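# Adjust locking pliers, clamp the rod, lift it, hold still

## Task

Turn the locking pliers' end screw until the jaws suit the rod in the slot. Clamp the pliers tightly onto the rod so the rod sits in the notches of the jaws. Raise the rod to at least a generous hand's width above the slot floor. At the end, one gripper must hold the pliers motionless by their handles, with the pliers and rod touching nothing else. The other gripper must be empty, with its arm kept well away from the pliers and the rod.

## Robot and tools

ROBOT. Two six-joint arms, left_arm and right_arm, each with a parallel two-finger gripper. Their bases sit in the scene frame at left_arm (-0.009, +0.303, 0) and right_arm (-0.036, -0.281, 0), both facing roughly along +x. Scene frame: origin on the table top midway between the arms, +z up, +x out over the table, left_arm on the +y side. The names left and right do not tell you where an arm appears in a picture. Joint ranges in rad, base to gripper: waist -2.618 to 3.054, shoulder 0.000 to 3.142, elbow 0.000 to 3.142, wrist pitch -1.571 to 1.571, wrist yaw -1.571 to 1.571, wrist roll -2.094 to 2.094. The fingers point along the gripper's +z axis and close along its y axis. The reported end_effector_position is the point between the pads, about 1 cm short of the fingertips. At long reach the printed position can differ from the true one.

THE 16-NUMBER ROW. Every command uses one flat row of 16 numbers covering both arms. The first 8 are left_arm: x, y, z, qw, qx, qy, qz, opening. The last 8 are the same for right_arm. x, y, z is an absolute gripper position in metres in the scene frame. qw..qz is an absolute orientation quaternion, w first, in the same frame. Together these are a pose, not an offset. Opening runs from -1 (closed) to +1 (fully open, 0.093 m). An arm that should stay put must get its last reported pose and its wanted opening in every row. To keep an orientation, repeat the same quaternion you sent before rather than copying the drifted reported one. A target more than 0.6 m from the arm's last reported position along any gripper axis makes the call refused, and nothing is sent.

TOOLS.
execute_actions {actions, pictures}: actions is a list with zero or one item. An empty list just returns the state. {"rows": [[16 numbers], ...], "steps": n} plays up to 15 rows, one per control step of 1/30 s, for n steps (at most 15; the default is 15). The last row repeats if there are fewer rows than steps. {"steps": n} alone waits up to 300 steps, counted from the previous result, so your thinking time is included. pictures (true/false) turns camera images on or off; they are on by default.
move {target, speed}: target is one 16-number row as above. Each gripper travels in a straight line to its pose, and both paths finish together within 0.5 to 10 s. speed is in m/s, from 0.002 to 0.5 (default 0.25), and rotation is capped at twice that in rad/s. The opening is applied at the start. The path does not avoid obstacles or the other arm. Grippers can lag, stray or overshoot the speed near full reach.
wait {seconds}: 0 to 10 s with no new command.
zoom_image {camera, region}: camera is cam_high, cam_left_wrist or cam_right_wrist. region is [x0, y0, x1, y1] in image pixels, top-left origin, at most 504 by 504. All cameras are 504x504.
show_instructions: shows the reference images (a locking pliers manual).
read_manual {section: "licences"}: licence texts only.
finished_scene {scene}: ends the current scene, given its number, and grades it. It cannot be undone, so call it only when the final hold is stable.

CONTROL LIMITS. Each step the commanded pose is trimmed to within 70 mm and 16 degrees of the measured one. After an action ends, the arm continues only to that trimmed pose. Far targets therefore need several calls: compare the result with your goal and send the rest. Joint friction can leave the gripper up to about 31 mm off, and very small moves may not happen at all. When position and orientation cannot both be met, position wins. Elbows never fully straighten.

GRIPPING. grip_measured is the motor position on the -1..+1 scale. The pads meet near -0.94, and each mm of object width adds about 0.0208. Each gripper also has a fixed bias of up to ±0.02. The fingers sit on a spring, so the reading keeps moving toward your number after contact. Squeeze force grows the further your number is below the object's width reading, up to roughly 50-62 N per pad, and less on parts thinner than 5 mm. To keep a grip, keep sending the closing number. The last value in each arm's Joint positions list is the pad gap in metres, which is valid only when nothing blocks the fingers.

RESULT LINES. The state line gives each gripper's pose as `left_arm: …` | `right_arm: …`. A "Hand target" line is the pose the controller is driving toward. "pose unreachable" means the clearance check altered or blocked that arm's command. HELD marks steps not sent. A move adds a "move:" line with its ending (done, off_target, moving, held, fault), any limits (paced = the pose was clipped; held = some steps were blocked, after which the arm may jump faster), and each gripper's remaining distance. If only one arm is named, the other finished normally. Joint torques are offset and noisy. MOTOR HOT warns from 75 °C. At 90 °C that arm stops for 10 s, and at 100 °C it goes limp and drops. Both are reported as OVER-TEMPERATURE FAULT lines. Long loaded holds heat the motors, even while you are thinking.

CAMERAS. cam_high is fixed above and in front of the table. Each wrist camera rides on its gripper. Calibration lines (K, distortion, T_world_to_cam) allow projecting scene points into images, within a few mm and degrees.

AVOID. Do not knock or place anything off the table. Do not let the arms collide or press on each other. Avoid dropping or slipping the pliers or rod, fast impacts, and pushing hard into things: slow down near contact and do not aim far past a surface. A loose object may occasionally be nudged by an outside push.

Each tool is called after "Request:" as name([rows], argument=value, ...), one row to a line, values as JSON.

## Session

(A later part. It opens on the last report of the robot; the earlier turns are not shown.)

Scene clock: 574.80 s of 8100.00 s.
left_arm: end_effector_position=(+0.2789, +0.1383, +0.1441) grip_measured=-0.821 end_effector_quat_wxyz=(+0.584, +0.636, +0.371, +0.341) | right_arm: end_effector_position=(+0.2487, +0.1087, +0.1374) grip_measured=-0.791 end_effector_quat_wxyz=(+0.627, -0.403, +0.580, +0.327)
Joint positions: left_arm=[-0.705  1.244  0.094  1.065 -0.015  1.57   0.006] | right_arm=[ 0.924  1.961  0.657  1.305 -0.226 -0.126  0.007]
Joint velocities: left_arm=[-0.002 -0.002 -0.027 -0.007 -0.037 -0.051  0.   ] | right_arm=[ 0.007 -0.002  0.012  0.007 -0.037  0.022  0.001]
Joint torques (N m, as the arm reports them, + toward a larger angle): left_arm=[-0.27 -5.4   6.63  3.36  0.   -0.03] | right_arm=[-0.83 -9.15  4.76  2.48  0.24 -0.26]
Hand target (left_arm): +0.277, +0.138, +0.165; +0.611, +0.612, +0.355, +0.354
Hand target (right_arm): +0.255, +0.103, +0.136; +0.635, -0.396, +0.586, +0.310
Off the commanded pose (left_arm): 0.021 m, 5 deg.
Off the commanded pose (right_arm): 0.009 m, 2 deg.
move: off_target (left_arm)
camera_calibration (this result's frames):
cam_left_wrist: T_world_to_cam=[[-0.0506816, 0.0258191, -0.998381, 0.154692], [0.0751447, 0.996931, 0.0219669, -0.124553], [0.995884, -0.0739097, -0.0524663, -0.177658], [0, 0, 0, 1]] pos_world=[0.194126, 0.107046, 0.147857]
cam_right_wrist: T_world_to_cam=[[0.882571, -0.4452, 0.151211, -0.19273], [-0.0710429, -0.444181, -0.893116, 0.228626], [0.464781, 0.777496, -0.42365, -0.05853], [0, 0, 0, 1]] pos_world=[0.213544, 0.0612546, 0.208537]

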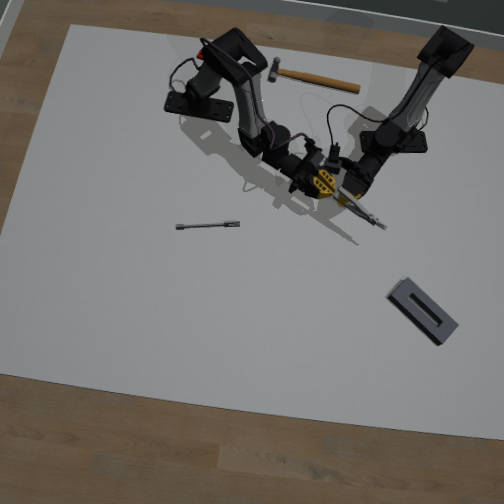

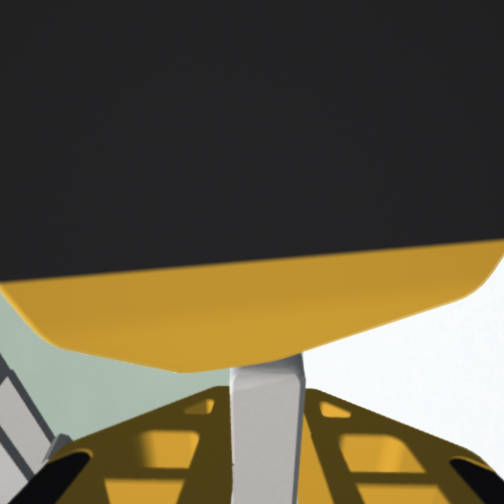

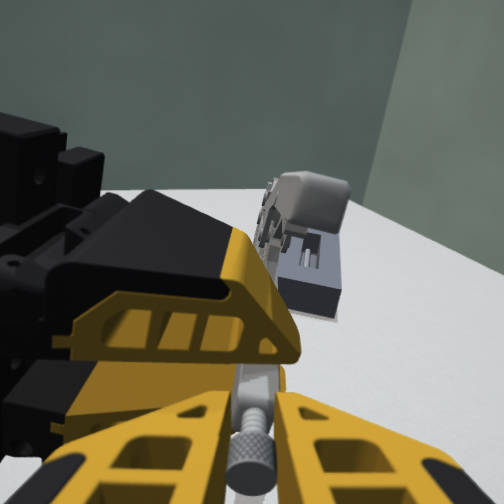

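Request:
execute_actions([
  {"rows":[[0.277,0.138,0.165,0.612,0.612,0.354,0.354,-0.86,0.252,0.103,0.136,0.635,-0.396,0.586,0.310,-0.55]],"steps":8},
], pictures=false)

Request:
move(target=[0.277,0.138,0.165,0.612,0.612,0.354,0.354,-0.86,0.19,-0.01,0.14,0.635,-0.396,0.586,0.310,-0.55], speed=0.15)

Request:
move(target=[0.526,0.384,0.215,0.638,-0.304,0.638,0.304,-0.86,0.19,-0.01,0.14,0.638,-0.304,0.638,0.304,-1], speed=0.2)

Request:
move(target=[0.529,0.382,0.197,0.640,-0.308,0.636,0.300,-0.86,0.27,0.09,0.14,0.638,-0.304,0.638,0.304,-1], speed=0.2)

Request:
zoom_image(camera="cam_right_wrist", region=[180,150,300,290])

Scene clock: 579.80 s of 8100.00 s.
left_arm: end_effector_position=(+0.2789, +0.1379, +0.1465) grip_measured=-0.821 end_effector_quat_wxyz=(+0.588, +0.633, +0.369, +0.343) | right_arm: end_effector_position=(+0.2516, +0.1071, +0.1375) grip_measured=-0.551 end_effector_quat_wxyz=(+0.632, -0.399, +0.583, +0.319)
Joint positions: left_arm=[-0.705  1.244  0.094  1.075 -0.013  1.57   0.006] | right_arm=[ 0.925  1.961  0.657  1.305 -0.204 -0.132  0.019]
Joint velocities: left_arm=[-0.002  0.007 -0.007  0.037 -0.022 -0.022 -0.001] | right_arm=[ 0.022 -0.012  0.007  0.037 -0.037 -0.022 -0.001]
Joint torques (N m, as the arm reports them, + toward a larger angle): left_arm=[-0.3  -5.58  6.6   3.24 -0.05 -0.02] | right_arm=[-0.23 -9.7   4.26  2.52  0.09 -0.27]
Hand target (left_arm): +0.277, +0.138, +0.165; +0.612, +0.612, +0.354, +0.354
Hand target (right_arm): +0.252, +0.103, +0.136; +0.635, -0.396, +0.586, +0.310
Off the commanded pose (left_arm): 0.019 m, 4 deg.
Off the commanded pose (right_arm): 0.004 m, 1 deg.
Steps of this call (steps 1 to 142: nothing new was sent; steps 143 to 150: all 8 steps of this action). Readings (end_effector_position):
143: left_arm (+0.2789, +0.1383, +0.1443) | right_arm (+0.2486, +0.1087, +0.1375)
144: left_arm (+0.2788, +0.1382, +0.1447) | right_arm (+0.2495, +0.1083, +0.1375)
146: left_arm (+0.2788, +0.1380, +0.1456) | right_arm (+0.2509, +0.1075, +0.1375)
150: the state above

Scene clock: 581.37 s of 8100.00 s.
left_arm: end_effector_position=(+0.2789, +0.1379, +0.1473) grip_measured=-0.821 end_effector_quat_wxyz=(+0.589, +0.632, +0.368, +0.343) | right_arm: end_effector_position=(+0.1936, -0.0073, +0.1332) grip_measured=-0.551 end_effector_quat_wxyz=(+0.624, -0.396, +0.598, +0.311)
Joint positions: left_arm=[-0.705  1.244  0.094  1.078 -0.013  1.57   0.006] | right_arm=[ 0.786  1.621  0.16   1.431 -0.322 -0.132  0.019]
Joint velocities: left_arm=[ 0.002  0.007  0.017  0.081  0.022  0.051 -0.   ] | right_arm=[ 0.022 -0.007 -0.002 -0.007  0.022  0.022  0.001]
Joint torques (N m, as the arm reports them, + toward a larger angle): left_arm=[-0.4  -5.46  6.67  3.2  -0.02 -0.02] | right_arm=[-0.83 -6.91  3.43  2.63 -0.18 -0.2 ]
Hand target (left_arm): +0.277, +0.138, +0.165; +0.611, +0.612, +0.355, +0.354
Hand target (right_arm): +0.191, -0.011, +0.141; +0.635, -0.395, +0.586, +0.311
Off the commanded pose (left_arm): 0.018 m, 4 deg.
Off the commanded pose (right_arm): 0.008 m, 2 deg.
move: off_target (left_arm)
camera_calibration (this result's frames):
cam_left_wrist: T_world_to_cam=[[-0.0395268, 0.0192459, -0.999033, 0.155726], [0.0768284, 0.996913, 0.0161654, -0.123838], [0.996261, -0.0761151, -0.0408835, -0.179081], [0, 0, 0, 1]] pos_world=[0.194081, 0.106828, 0.150256]
cam_right_wrist: T_world_to_cam=[[0.865633, -0.47857, 0.147139, -0.191558], [-0.105545, -0.461697, -0.880736, 0.174372], [0.489428, 0.746864, -0.450171, 0.053971], [0, 0, 0, 1]] pos_world=[0.157808, -0.0514758, 0.206058]

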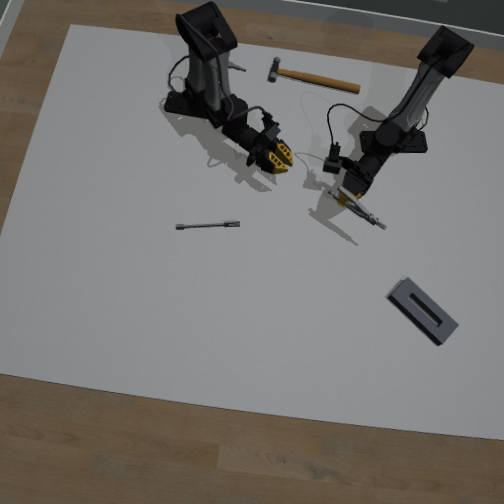

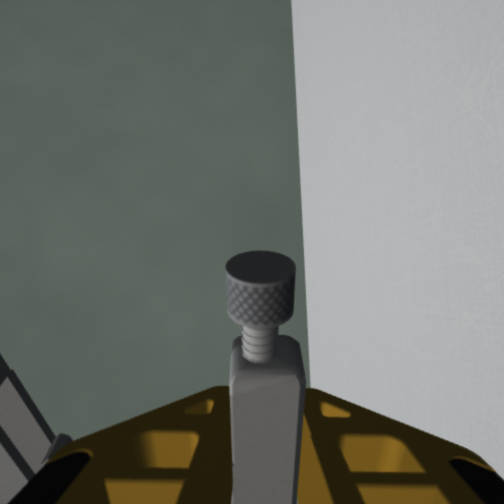

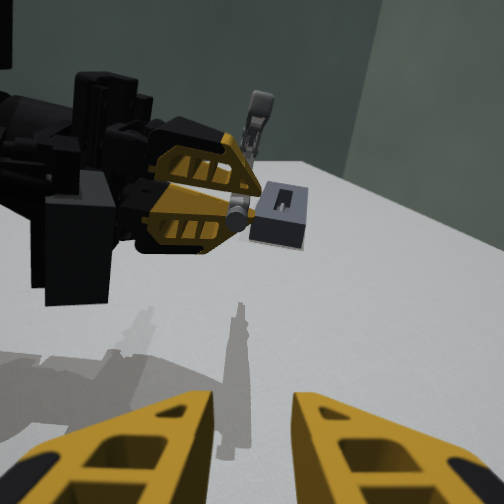

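Scene clock: 587.17 s of 8100.00 s.
left_arm: end_effector_position=(+0.5186, +0.3839, +0.2029) grip_measured=-0.824 end_effector_quat_wxyz=(+0.625, -0.284, +0.656, +0.314) | right_arm: end_effector_position=(+0.1940, -0.0080, +0.1291) grip_measured=-0.980 end_effector_quat_wxyz=(+0.627, -0.313, +0.649, +0.296)
Joint positions: left_arm=[-0.292  2.036  1.208  0.788 -0.991  0.023  0.006] | right_arm=[ 0.917  1.621  0.139  1.443 -0.034 -0.01   0.   ]
Joint velocities: left_arm=[ 0.002 -0.002 -0.002 -0.007 -0.066  0.051 -0.   ] | right_arm=[ 0.002  0.007  0.002 -0.007 -0.051 -0.081  0.   ]
Joint torques (N m, as the arm reports them, + toward a larger angle): left_arm=[  0.25 -12.78  11.89   2.35  -0.22  -0.01] | right_arm=[ 0.36 -7.54  3.23  2.71  0.01 -0.06]
Hand target (left_arm): +0.522, +0.388, +0.215; +0.635, -0.299, +0.641, +0.310
Hand target (right_arm): +0.190, -0.010, +0.140; +0.638, -0.305, +0.638, +0.303
Off the commanded pose (left_arm): 0.014 m, 4 deg.
Off the commanded pose (right_arm): 0.012 m, 2 deg.
move: off_target (left_arm, right_arm)
camera_calibration (this result's frames):
cam_left_wrist: T_world_to_cam=[[0.783048, -0.619543, -0.0547867, -0.156891], [-0.313749, -0.317416, -0.894879, 0.503586], [0.537027, 0.717923, -0.442933, -0.381999], [0, 0, 0, 1]] pos_world=[0.485996, 0.336891, 0.272854]
cam_right_wrist: T_world_to_cam=[[0.786702, -0.616435, 0.0332736, -0.162711], [-0.262004, -0.382206, -0.886156, 0.202193], [0.558975, 0.688423, -0.462191, 0.0400418], [0, 0, 0, 1]] pos_world=[0.158598, -0.050587, 0.203096]

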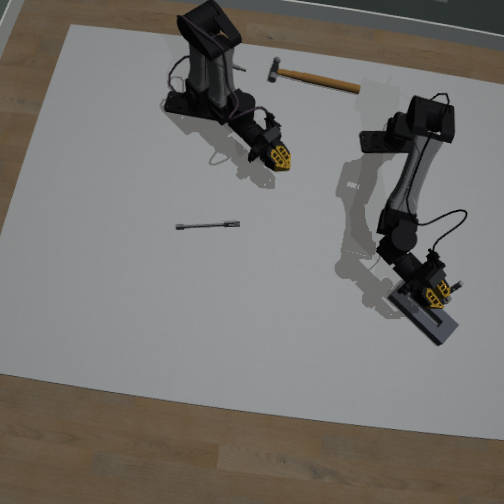

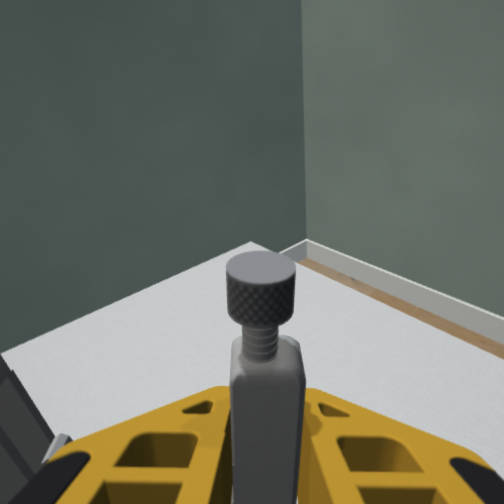

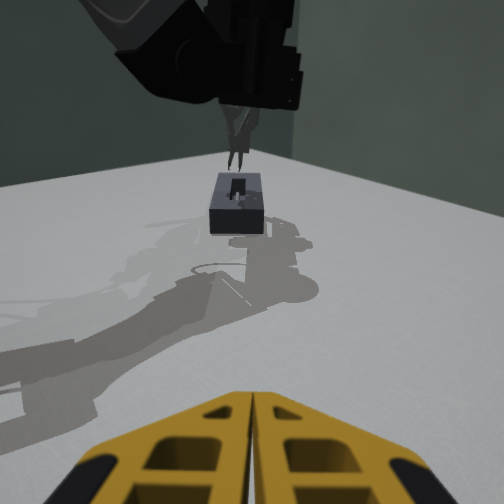

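Scene clock: 588.33 s of 8100.00 s.
left_arm: end_effector_position=(+0.5217, +0.3844, +0.1799) grip_measured=-0.824 end_effector_quat_wxyz=(+0.618, -0.292, +0.659, +0.313) | right_arm: end_effector_position=(+0.2674, +0.0860, +0.1408) grip_measured=-0.980 end_effector_quat_wxyz=(+0.641, -0.306, +0.635, +0.302)
Joint positions: left_arm=[-0.292  2.09   1.208  0.809 -1.    -0.01   0.006] | right_arm=[ 0.938  1.929  0.619  1.315 -0.013 -0.008  0.   ]
Joint velocities: left_arm=[-0.002 -0.017 -0.017 -0.007  0.022  0.007  0.002] | right_arm=[ 0.007 -0.012  0.002 -0.022 -0.125  0.037  0.   ]
Joint torques (N m, as the arm reports them, + toward a larger angle): left_arm=[ -0.62 -12.73  12.38   2.57  -0.23  -0.07] | right_arm=[ 0.37 -7.52  6.69  2.31 -0.02 -0.05]
Hand target (left_arm): +0.528, +0.382, +0.197; +0.640, -0.308, +0.637, +0.300
Hand target (right_arm): +0.269, +0.091, +0.139; +0.638, -0.304, +0.639, +0.304
Off the commanded pose (left_arm): 0.019 m, 4 deg.
Off the commanded pose (right_arm): 0.005 m, 1 deg.
move: off_target (left_arm)
camera_calibration (this result's frames):
cam_left_wrist: T_world_to_cam=[[0.789219, -0.612138, -0.0491945, -0.167321], [-0.315891, -0.335963, -0.887323, 0.491069], [0.526636, 0.715832, -0.458518, -0.385172], [0, 0, 0, 1]] pos_world=[0.490022, 0.338276, 0.250898]
cam_right_wrist: T_world_to_cam=[[0.785526, -0.617902, 0.0338474, -0.162553], [-0.237492, -0.351523, -0.905555, 0.261254], [0.571443, 0.703298, -0.422877, -0.0703824], [0, 0, 0, 1]] pos_world=[0.229955, 0.0408948, 0.212319]

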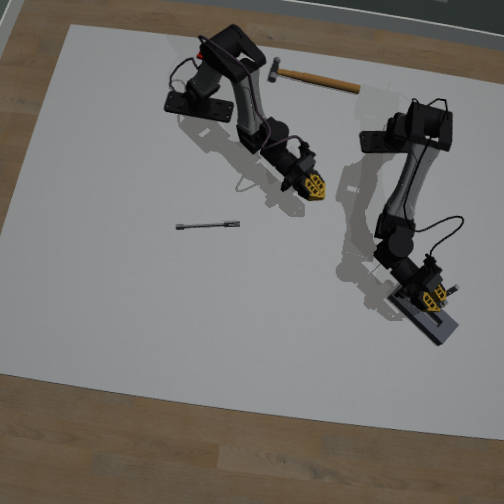

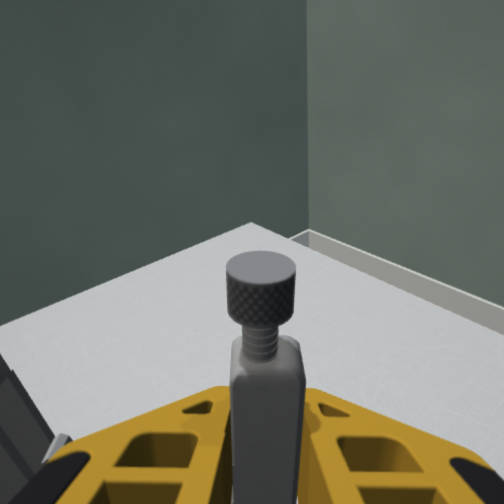

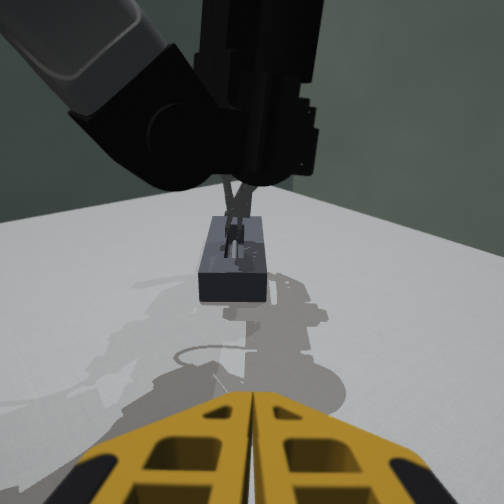

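Region (180, 150, 300, 290) of cam_right_wrist's 504x504 image, scaled by 3.600, with more detail than that image has; it fills the left 432 columns of this view, and the rest is white.

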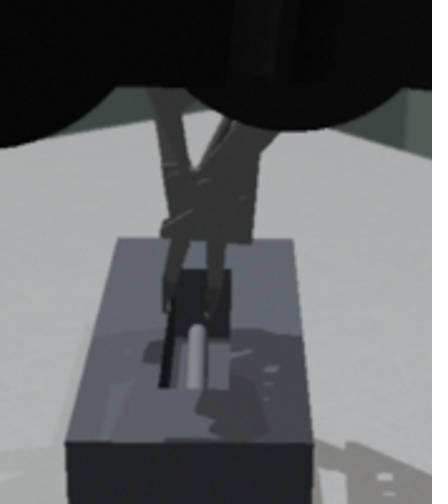

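Request:
move(target=[0.534,0.378,0.188,0.640,-0.308,0.636,0.300,-0.86,0.27,0.09,0.14,0.638,-0.304,0.638,0.304,-1], speed=0.02)

Request:
zoom_image(camera="cam_right_wrist", region=[180,150,300,290])

Scene clock: 593.00 s of 8100.00 s.
left_arm: end_effector_position=(+0.5273, +0.3845, +0.1749) grip_measured=-0.824 end_effector_quat_wxyz=(+0.620, -0.297, +0.655, +0.313) | right_arm: end_effector_position=(+0.2674, +0.0860, +0.1395) grip_measured=-0.980 end_effector_quat_wxyz=(+0.639, -0.307, +0.637, +0.302)
Joint positions: left_arm=[-0.292  2.125  1.234  0.827 -1.008 -0.011  0.006] | right_arm=[ 0.938  1.929  0.619  1.309 -0.013 -0.008  0.   ]
Joint velocities: left_arm=[-0.012  0.007  0.007 -0.037 -0.095 -0.051 -0.   ] | right_arm=[-0.007 -0.002 -0.012 -0.037  0.037  0.022  0.   ]
Joint torques (N m, as the arm reports them, + toward a larger angle): left_arm=[ -1.29 -12.97  11.58   2.6   -0.26  -0.05] | right_arm=[-0.14 -7.96  6.68  2.35 -0.05 -0.07]
Hand target (left_arm): +0.533, +0.378, +0.188; +0.640, -0.309, +0.637, +0.300
Hand target (right_arm): +0.270, +0.090, +0.140; +0.638, -0.304, +0.638, +0.304
Off the commanded pose (left_arm): 0.016 m, 4 deg.
Off the commanded pose (right_arm): 0.005 m, 0 deg.
move: off_target (left_arm)
camera_calibration (this result's frames):
cam_left_wrist: T_world_to_cam=[[0.794316, -0.606133, -0.0408019, -0.178456], [-0.304719, -0.33942, -0.88991, 0.484256], [0.525555, 0.719303, -0.454307, -0.39199], [0, 0, 0, 1]] pos_world=[0.495325, 0.338158, 0.24558]
cam_right_wrist: T_world_to_cam=[[0.785659, -0.617762, 0.0333021, -0.162478], [-0.241074, -0.35528, -0.903139, 0.260944], [0.569757, 0.701531, -0.428055, -0.0696469], [0, 0, 0, 1]] pos_world=[0.230241, 0.0411948, 0.211266]

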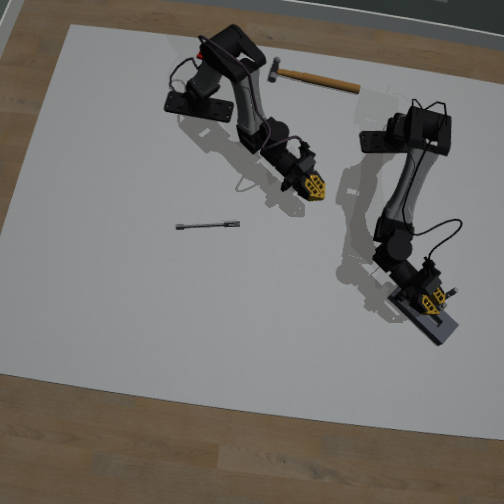

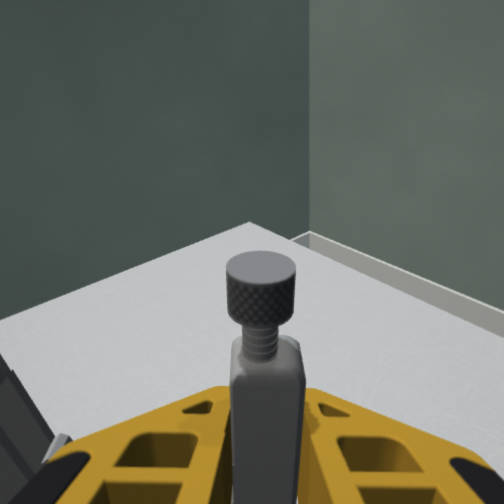

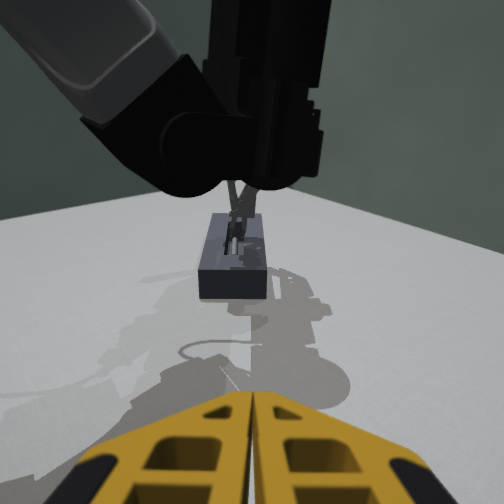

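Region (180, 150, 300, 290) of cam_right_wrist's 504x504 image, scaled by 3.600, with more detail than that image has; it fills the left 432 columns of this view, and the rest is white.

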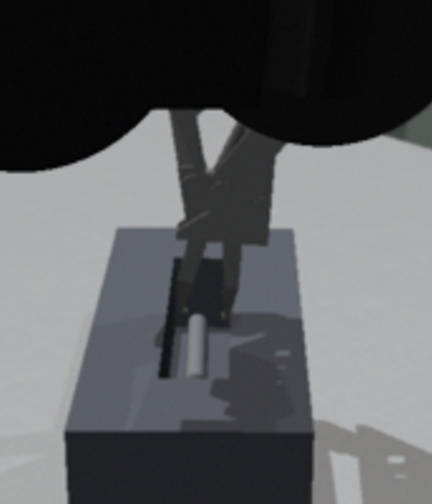

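Request:
move(target=[0.525,0.386,0.168,0.640,-0.308,0.636,0.300,-0.86,0.27,0.09,0.14,0.638,-0.304,0.638,0.304,-1], speed=0.015)

Request:
zoom_image(camera="cam_right_wrist", region=[180,150,300,290])

Scene clock: 598.80 s of 8100.00 s.
left_arm: end_effector_position=(+0.5293, +0.3841, +0.1782) grip_measured=-0.824 end_effector_quat_wxyz=(+0.640, -0.308, +0.636, +0.301) | right_arm: end_effector_position=(+0.2674, +0.0860, +0.1394) grip_measured=-0.980 end_effector_quat_wxyz=(+0.639, -0.307, +0.638, +0.302)
Joint positions: left_arm=[-0.292  2.146  1.234  0.912 -1.007 -0.011  0.006] | right_arm=[ 0.938  1.929  0.619  1.308 -0.013 -0.008  0.   ]
Joint velocities: left_arm=[ 0.002 -0.007  0.002  0.051  0.007 -0.066  0.001] | right_arm=[-0.002 -0.017 -0.012  0.066 -0.007 -0.007  0.   ]
Joint torques (N m, as the arm reports them, + toward a larger angle): left_arm=[ -0.03 -12.98   5.13   2.56  -0.08   0.03] | right_arm=[-0.1  -7.97  6.69  2.35 -0.05 -0.04]
Hand target (left_arm): +0.525, +0.386, +0.168; +0.640, -0.309, +0.637, +0.300
Hand target (right_arm): +0.270, +0.090, +0.140; +0.638, -0.304, +0.638, +0.304
Off the commanded pose (left_arm): 0.011 m, 0 deg.
Off the commanded pose (right_arm): 0.005 m, 0 deg.
move: off_target (left_arm)
camera_calibration (this result's frames):
cam_left_wrist: T_world_to_cam=[[0.79446, -0.60714, 0.0146227, -0.189616], [-0.247622, -0.345819, -0.905037, 0.46259], [0.554541, 0.715395, -0.425081, -0.410322], [0, 0, 0, 1]] pos_world=[0.49273, 0.338392, 0.247014]
cam_right_wrist: T_world_to_cam=[[0.785668, -0.617752, 0.0332911, -0.162476], [-0.241295, -0.355544, -0.902976, 0.260919], [0.569652, 0.701406, -0.4284, -0.0695996], [0, 0, 0, 1]] pos_world=[0.230258, 0.0412158, 0.211196]

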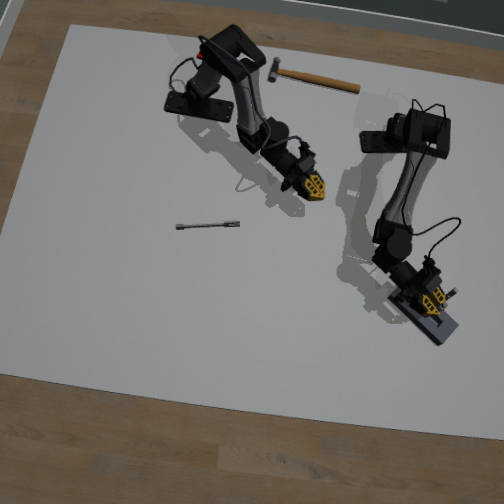

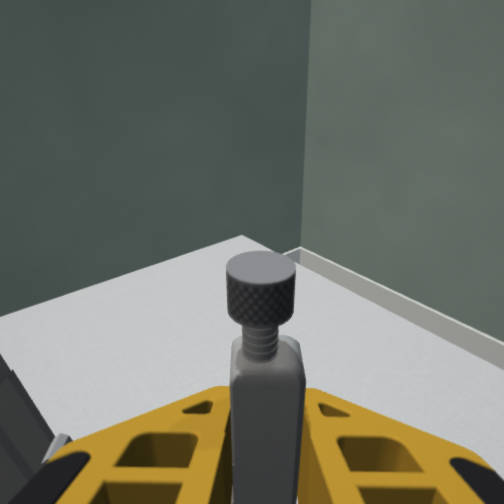

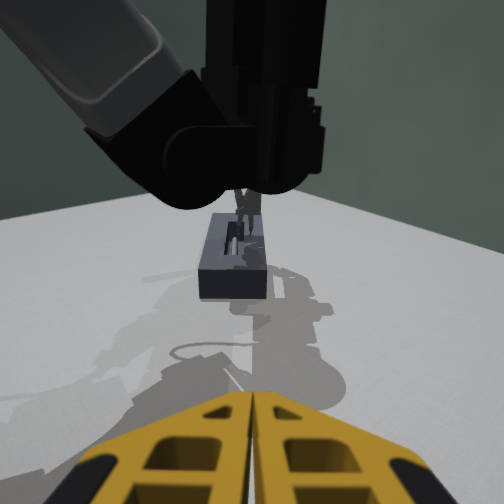

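Region (180, 150, 300, 290) of cam_right_wrist's 504x504 image, scaled by 3.600, with more detail than that image has; it fills the left 432 columns of this view, and the rest is white.

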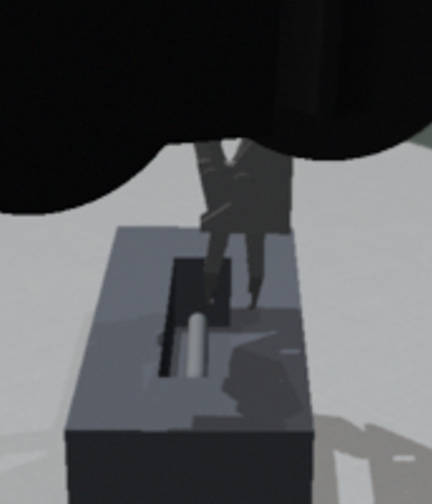

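Request:
move(target=[0.517,0.392,0.180,0.640,-0.308,0.636,0.300,-0.86,0.27,0.09,0.14,0.638,-0.304,0.638,0.304,-1], speed=0.015)

Request:
zoom_image(camera="cam_right_wrist", region=[180,150,300,290])

Scene clock: 604.67 s of 8100.00 s.
left_arm: end_effector_position=(+0.5226, +0.3868, +0.1772) grip_measured=-0.824 end_effector_quat_wxyz=(+0.638, -0.304, +0.640, +0.301) | right_arm: end_effector_position=(+0.2674, +0.0860, +0.1394) grip_measured=-0.980 end_effector_quat_wxyz=(+0.639, -0.307, +0.638, +0.302)
Joint positions: left_arm=[-0.286  2.121  1.195  0.915 -0.995 -0.011  0.006] | right_arm=[ 0.938  1.929  0.619  1.308 -0.013 -0.008  0.   ]
Joint velocities: left_arm=[-0.032 -0.007  0.002  0.007 -0.022 -0.051  0.   ] | right_arm=[-0.012  0.012 -0.032 -0.007  0.037  0.022  0.   ]
Joint torques (N m, as the arm reports them, + toward a larger angle): left_arm=[  0.35 -15.2    5.85   2.38  -0.07   0.04] | right_arm=[-0.1  -7.95  6.76  2.33 -0.05 -0.05]
Hand target (left_arm): +0.517, +0.392, +0.180; +0.640, -0.308, +0.636, +0.300
Hand target (right_arm): +0.270, +0.090, +0.140; +0.638, -0.304, +0.638, +0.304
Off the commanded pose (left_arm): 0.008 m, 1 deg.
Off the commanded pose (right_arm): 0.005 m, 0 deg.
move: done
camera_calibration (this result's frames):
cam_left_wrist: T_world_to_cam=[[0.790615, -0.612291, 0.00518204, -0.176983], [-0.259798, -0.343101, -0.902655, 0.46589], [0.554466, 0.712307, -0.430333, -0.406726], [0, 0, 0, 1]] pos_world=[0.486478, 0.341196, 0.246428]
cam_right_wrist: T_world_to_cam=[[0.785668, -0.617752, 0.0332911, -0.162476], [-0.241295, -0.355544, -0.902976, 0.260919], [0.569652, 0.701406, -0.4284, -0.0695996], [0, 0, 0, 1]] pos_world=[0.230258, 0.0412158, 0.211196]

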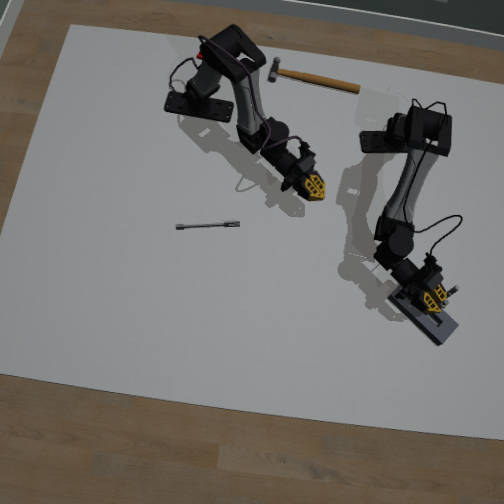

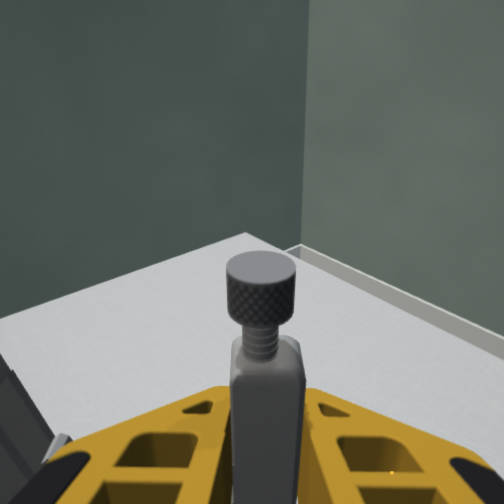

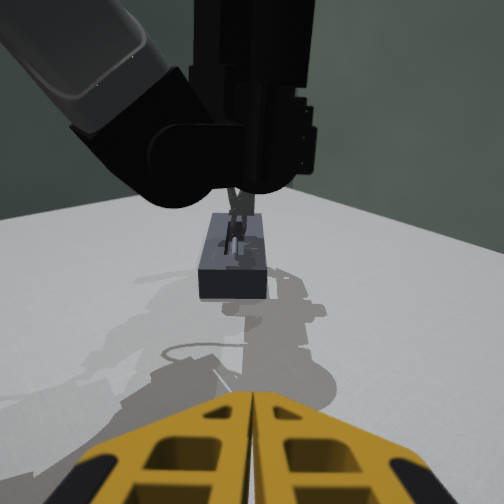

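Region (180, 150, 300, 290) of cam_right_wrist's 504x504 image, scaled by 3.600, with more detail than that image has; it fills the left 432 columns of this view, and the rest is white.

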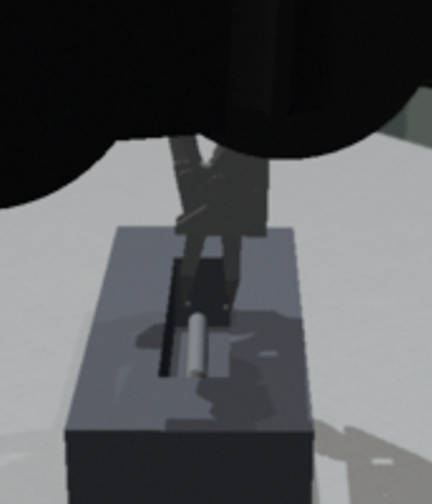

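Request:
move(target=[0.514,0.393,0.158,0.640,-0.308,0.636,0.300,-0.86,0.27,0.09,0.14,0.638,-0.304,0.638,0.304,-1], speed=0.015)

Request:
zoom_image(camera="cam_right_wrist", region=[180,150,300,290])

Scene clock: 608.57 s of 8100.00 s.
left_arm: end_effector_position=(+0.5178, +0.3872, +0.1773) grip_measured=-0.824 end_effector_quat_wxyz=(+0.653, -0.313, +0.625, +0.291) | right_arm: end_effector_position=(+0.2674, +0.0860, +0.1394) grip_measured=-0.980 end_effector_quat_wxyz=(+0.639, -0.307, +0.638, +0.302)
Joint positions: left_arm=[-0.286  2.127  1.163  1.004 -0.993 -0.011  0.006] | right_arm=[ 0.938  1.929  0.619  1.308 -0.013 -0.008  0.   ]
Joint velocities: left_arm=[0.017 0.002 0.002 0.066 0.037 0.037 0.001] | right_arm=[-0.022 -0.007 -0.007 -0.022  0.007  0.037  0.   ]
Joint torques (N m, as the arm reports them, + toward a larger angle): left_arm=[  0.48 -11.26   5.23   2.19  -0.06   0.03] | right_arm=[-0.13 -7.97  6.72  2.34 -0.04 -0.06]
Hand target (left_arm): +0.514, +0.393, +0.158; +0.640, -0.308, +0.637, +0.300
Hand target (right_arm): +0.270, +0.090, +0.140; +0.638, -0.304, +0.638, +0.304
Off the commanded pose (left_arm): 0.021 m, 2 deg.
Off the commanded pose (right_arm): 0.005 m, 0 deg.
move: off_target (left_arm)
camera_calibration (this result's frames):
cam_left_wrist: T_world_to_cam=[[0.788581, -0.613048, 0.0480888, -0.179261], [-0.214754, -0.347833, -0.91263, 0.445191], [0.576213, 0.709355, -0.405949, -0.418797], [0, 0, 0, 1]] pos_world=[0.478285, 0.342032, 0.244905]
cam_right_wrist: T_world_to_cam=[[0.785668, -0.617752, 0.0332911, -0.162476], [-0.241295, -0.355544, -0.902976, 0.260919], [0.569652, 0.701406, -0.4284, -0.0695996], [0, 0, 0, 1]] pos_world=[0.230258, 0.0412158, 0.211196]

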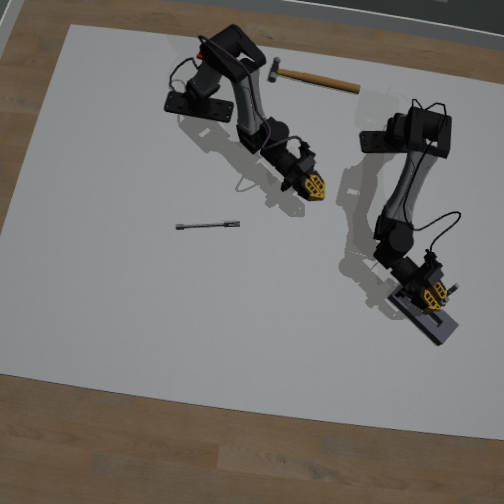

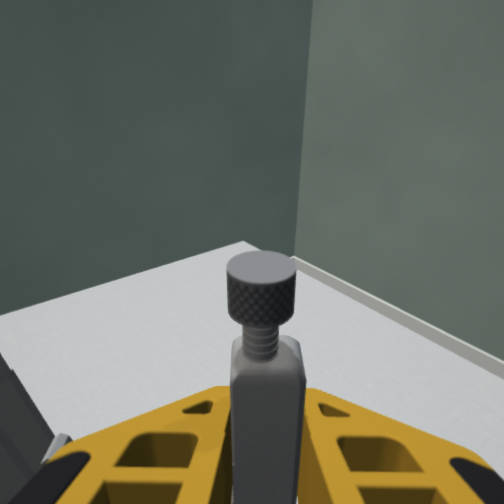

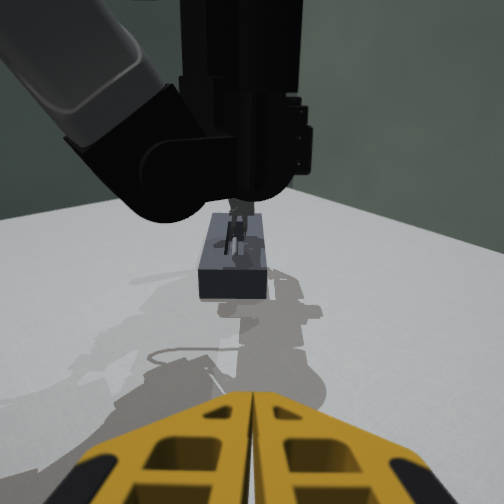

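Region (180, 150, 300, 290) of cam_right_wrist's 504x504 image, scaled by 3.600, with more detail than that image has; it fills the left 432 columns of this view, and the rest is white.

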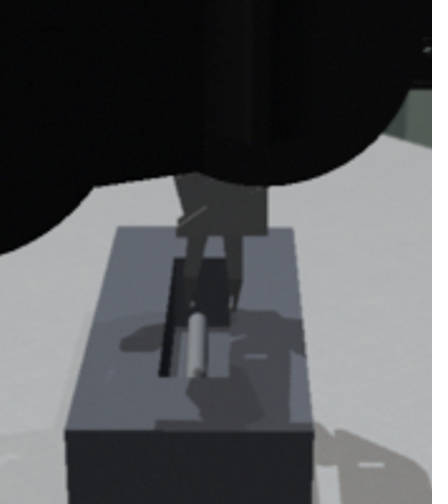

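Request:
move(target=[0.512,0.398,0.178,0.640,-0.308,0.636,0.300,-0.86,0.27,0.09,0.14,0.638,-0.304,0.638,0.304,-1], speed=0.015)

Request:
zoom_image(camera="cam_right_wrist", region=[180,150,300,290])

Scene clock: 614.40 s of 8100.00 s.
left_arm: end_effector_position=(+0.5191, +0.3903, +0.1710) grip_measured=-0.824 end_effector_quat_wxyz=(+0.639, -0.301, +0.643, +0.298) | right_arm: end_effector_position=(+0.2674, +0.0860, +0.1394) grip_measured=-0.980 end_effector_quat_wxyz=(+0.639, -0.307, +0.638, +0.302)
Joint positions: left_arm=[-0.277  2.12   1.163  0.945 -0.975 -0.011  0.006] | right_arm=[ 0.938  1.929  0.619  1.308 -0.013 -0.008  0.   ]
Joint velocities: left_arm=[ 0.007  0.002  0.002 -0.007 -0.022  0.007 -0.001] | right_arm=[-0.017  0.012  0.002 -0.007  0.051 -0.037  0.   ]
Joint torques (N m, as the arm reports them, + toward a larger angle): left_arm=[  0.81 -15.97   5.88   2.3   -0.17   0.01] | right_arm=[-0.11 -7.97  6.72  2.33 -0.04 -0.05]
Hand target (left_arm): +0.512, +0.398, +0.178; +0.640, -0.308, +0.636, +0.300
Hand target (right_arm): +0.270, +0.090, +0.140; +0.638, -0.304, +0.638, +0.304
Off the commanded pose (left_arm): 0.013 m, 1 deg.
Off the commanded pose (right_arm): 0.005 m, 0 deg.
move: off_target (left_arm)
camera_calibration (this result's frames):
cam_left_wrist: T_world_to_cam=[[0.784275, -0.620401, 0.004006, -0.165421], [-0.264708, -0.340455, -0.902231, 0.462017], [0.561108, 0.706536, -0.431235, -0.410989], [0, 0, 0, 1]] pos_world=[0.482645, 0.345047, 0.240276]
cam_right_wrist: T_world_to_cam=[[0.785668, -0.617752, 0.0332911, -0.162476], [-0.241295, -0.355544, -0.902976, 0.260919], [0.569652, 0.701406, -0.4284, -0.0695996], [0, 0, 0, 1]] pos_world=[0.230258, 0.0412158, 0.211196]

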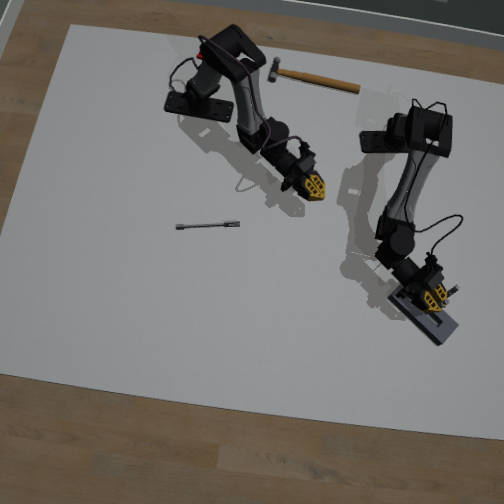

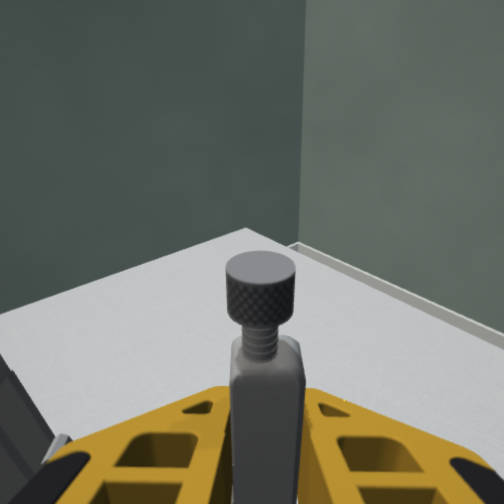

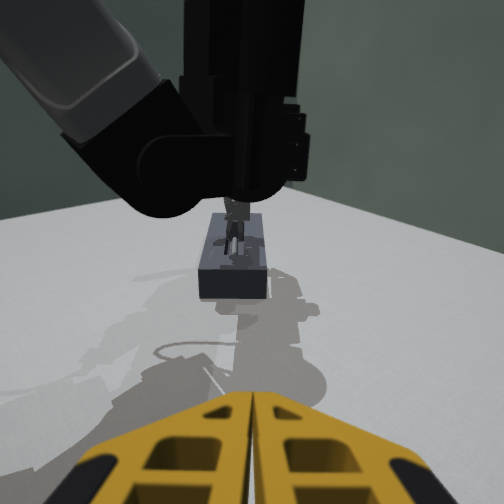

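Region (180, 150, 300, 290) of cam_right_wrist's 504x504 image, scaled by 3.600, with more detail than that image has; it fills the left 432 columns of this view, and the rest is white.

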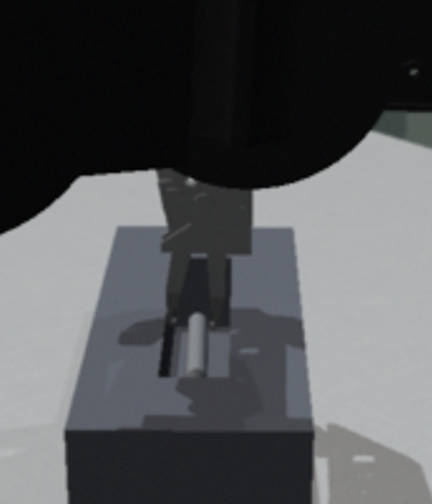

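Request:
move(target=[0.520,0.391,0.150,0.628,-0.300,0.648,0.308,-0.86,0.27,0.09,0.14,0.638,-0.304,0.638,0.304,-1], speed=0.015)

Request:
zoom_image(camera="cam_right_wrist", region=[180,150,300,290])

Scene clock: 622.70 s of 8100.00 s.
left_arm: end_effector_position=(+0.5219, +0.3894, +0.1509) grip_measured=-0.824 end_effector_quat_wxyz=(+0.629, -0.295, +0.654, +0.300) | right_arm: end_effector_position=(+0.2674, +0.0860, +0.1393) grip_measured=-0.980 end_effector_quat_wxyz=(+0.639, -0.307, +0.638, +0.301)
Joint positions: left_arm=[-0.277  2.161  1.163  0.947 -0.968 -0.022  0.006] | right_arm=[ 0.938  1.929  0.619  1.308 -0.013 -0.008  0.   ]
Joint velocities: left_arm=[ 0.017  0.012  0.002  0.022  0.022 -0.022  0.   ] | right_arm=[-0.022  0.007 -0.002  0.037  0.022  0.022  0.   ]
Joint torques (N m, as the arm reports them, + toward a larger angle): left_arm=[ -0.34 -12.52   8.1    2.4   -0.38   0.15] | right_arm=[-0.11 -7.97  6.69  2.32 -0.04 -0.05]
Hand target (left_arm): +0.520, +0.391, +0.150; +0.628, -0.300, +0.649, +0.308
Hand target (right_arm): +0.270, +0.090, +0.140; +0.638, -0.304, +0.638, +0.304
Off the commanded pose (left_arm): 0.003 m, 1 deg.
Off the commanded pose (right_arm): 0.005 m, 0 deg.
move: done
camera_calibration (this result's frames):
cam_left_wrist: T_world_to_cam=[[0.78013, -0.62535, -0.018305, -0.160633], [-0.294548, -0.341323, -0.892603, 0.45872], [0.551941, 0.701738, -0.450472, -0.411058], [0, 0, 0, 1]] pos_world=[0.487309, 0.344575, 0.221345]
cam_right_wrist: T_world_to_cam=[[0.785676, -0.617743, 0.0332801, -0.162475], [-0.241515, -0.355809, -0.902813, 0.260895], [0.569547, 0.70128, -0.428745, -0.0695524], [0, 0, 0, 1]] pos_world=[0.230276, 0.0412368, 0.211126]

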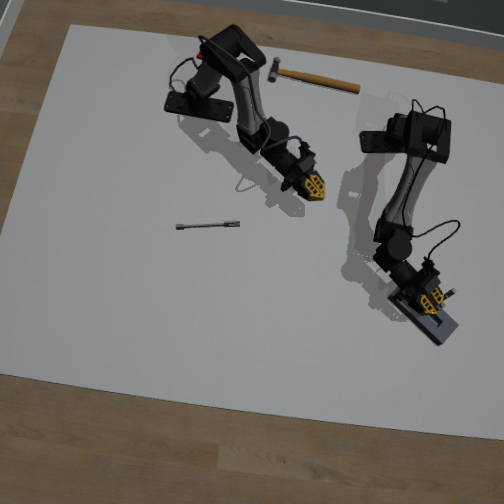

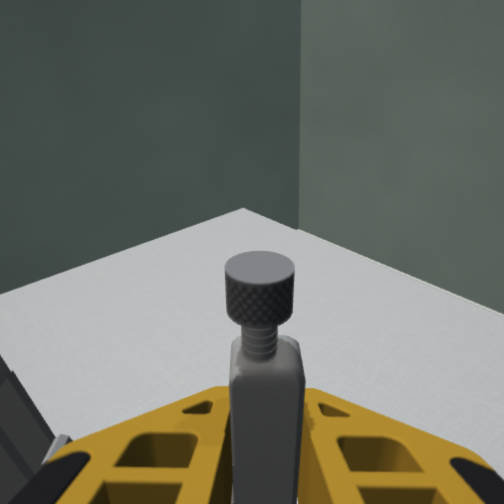

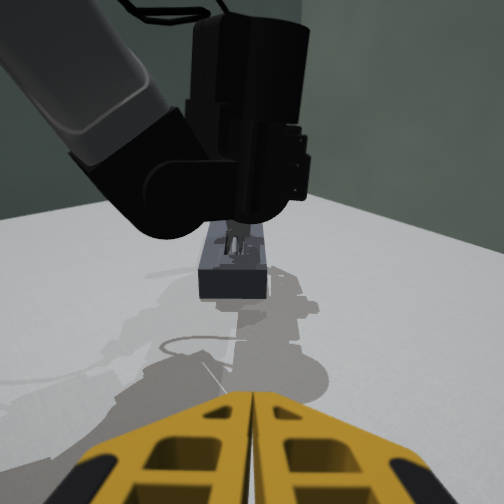

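Region (180, 150, 300, 290) of cam_right_wrist's 504x504 image, scaled by 3.600, with more detail than that image has; it fills the left 432 columns of this view, and the rest is white.

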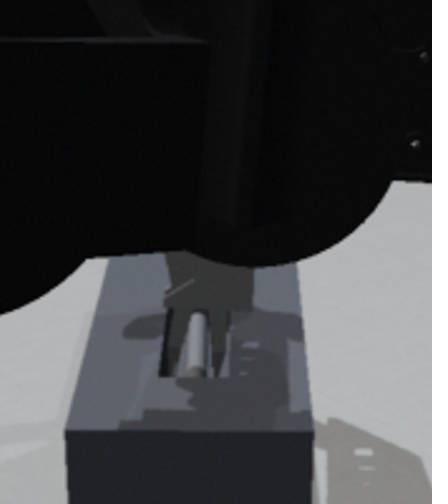

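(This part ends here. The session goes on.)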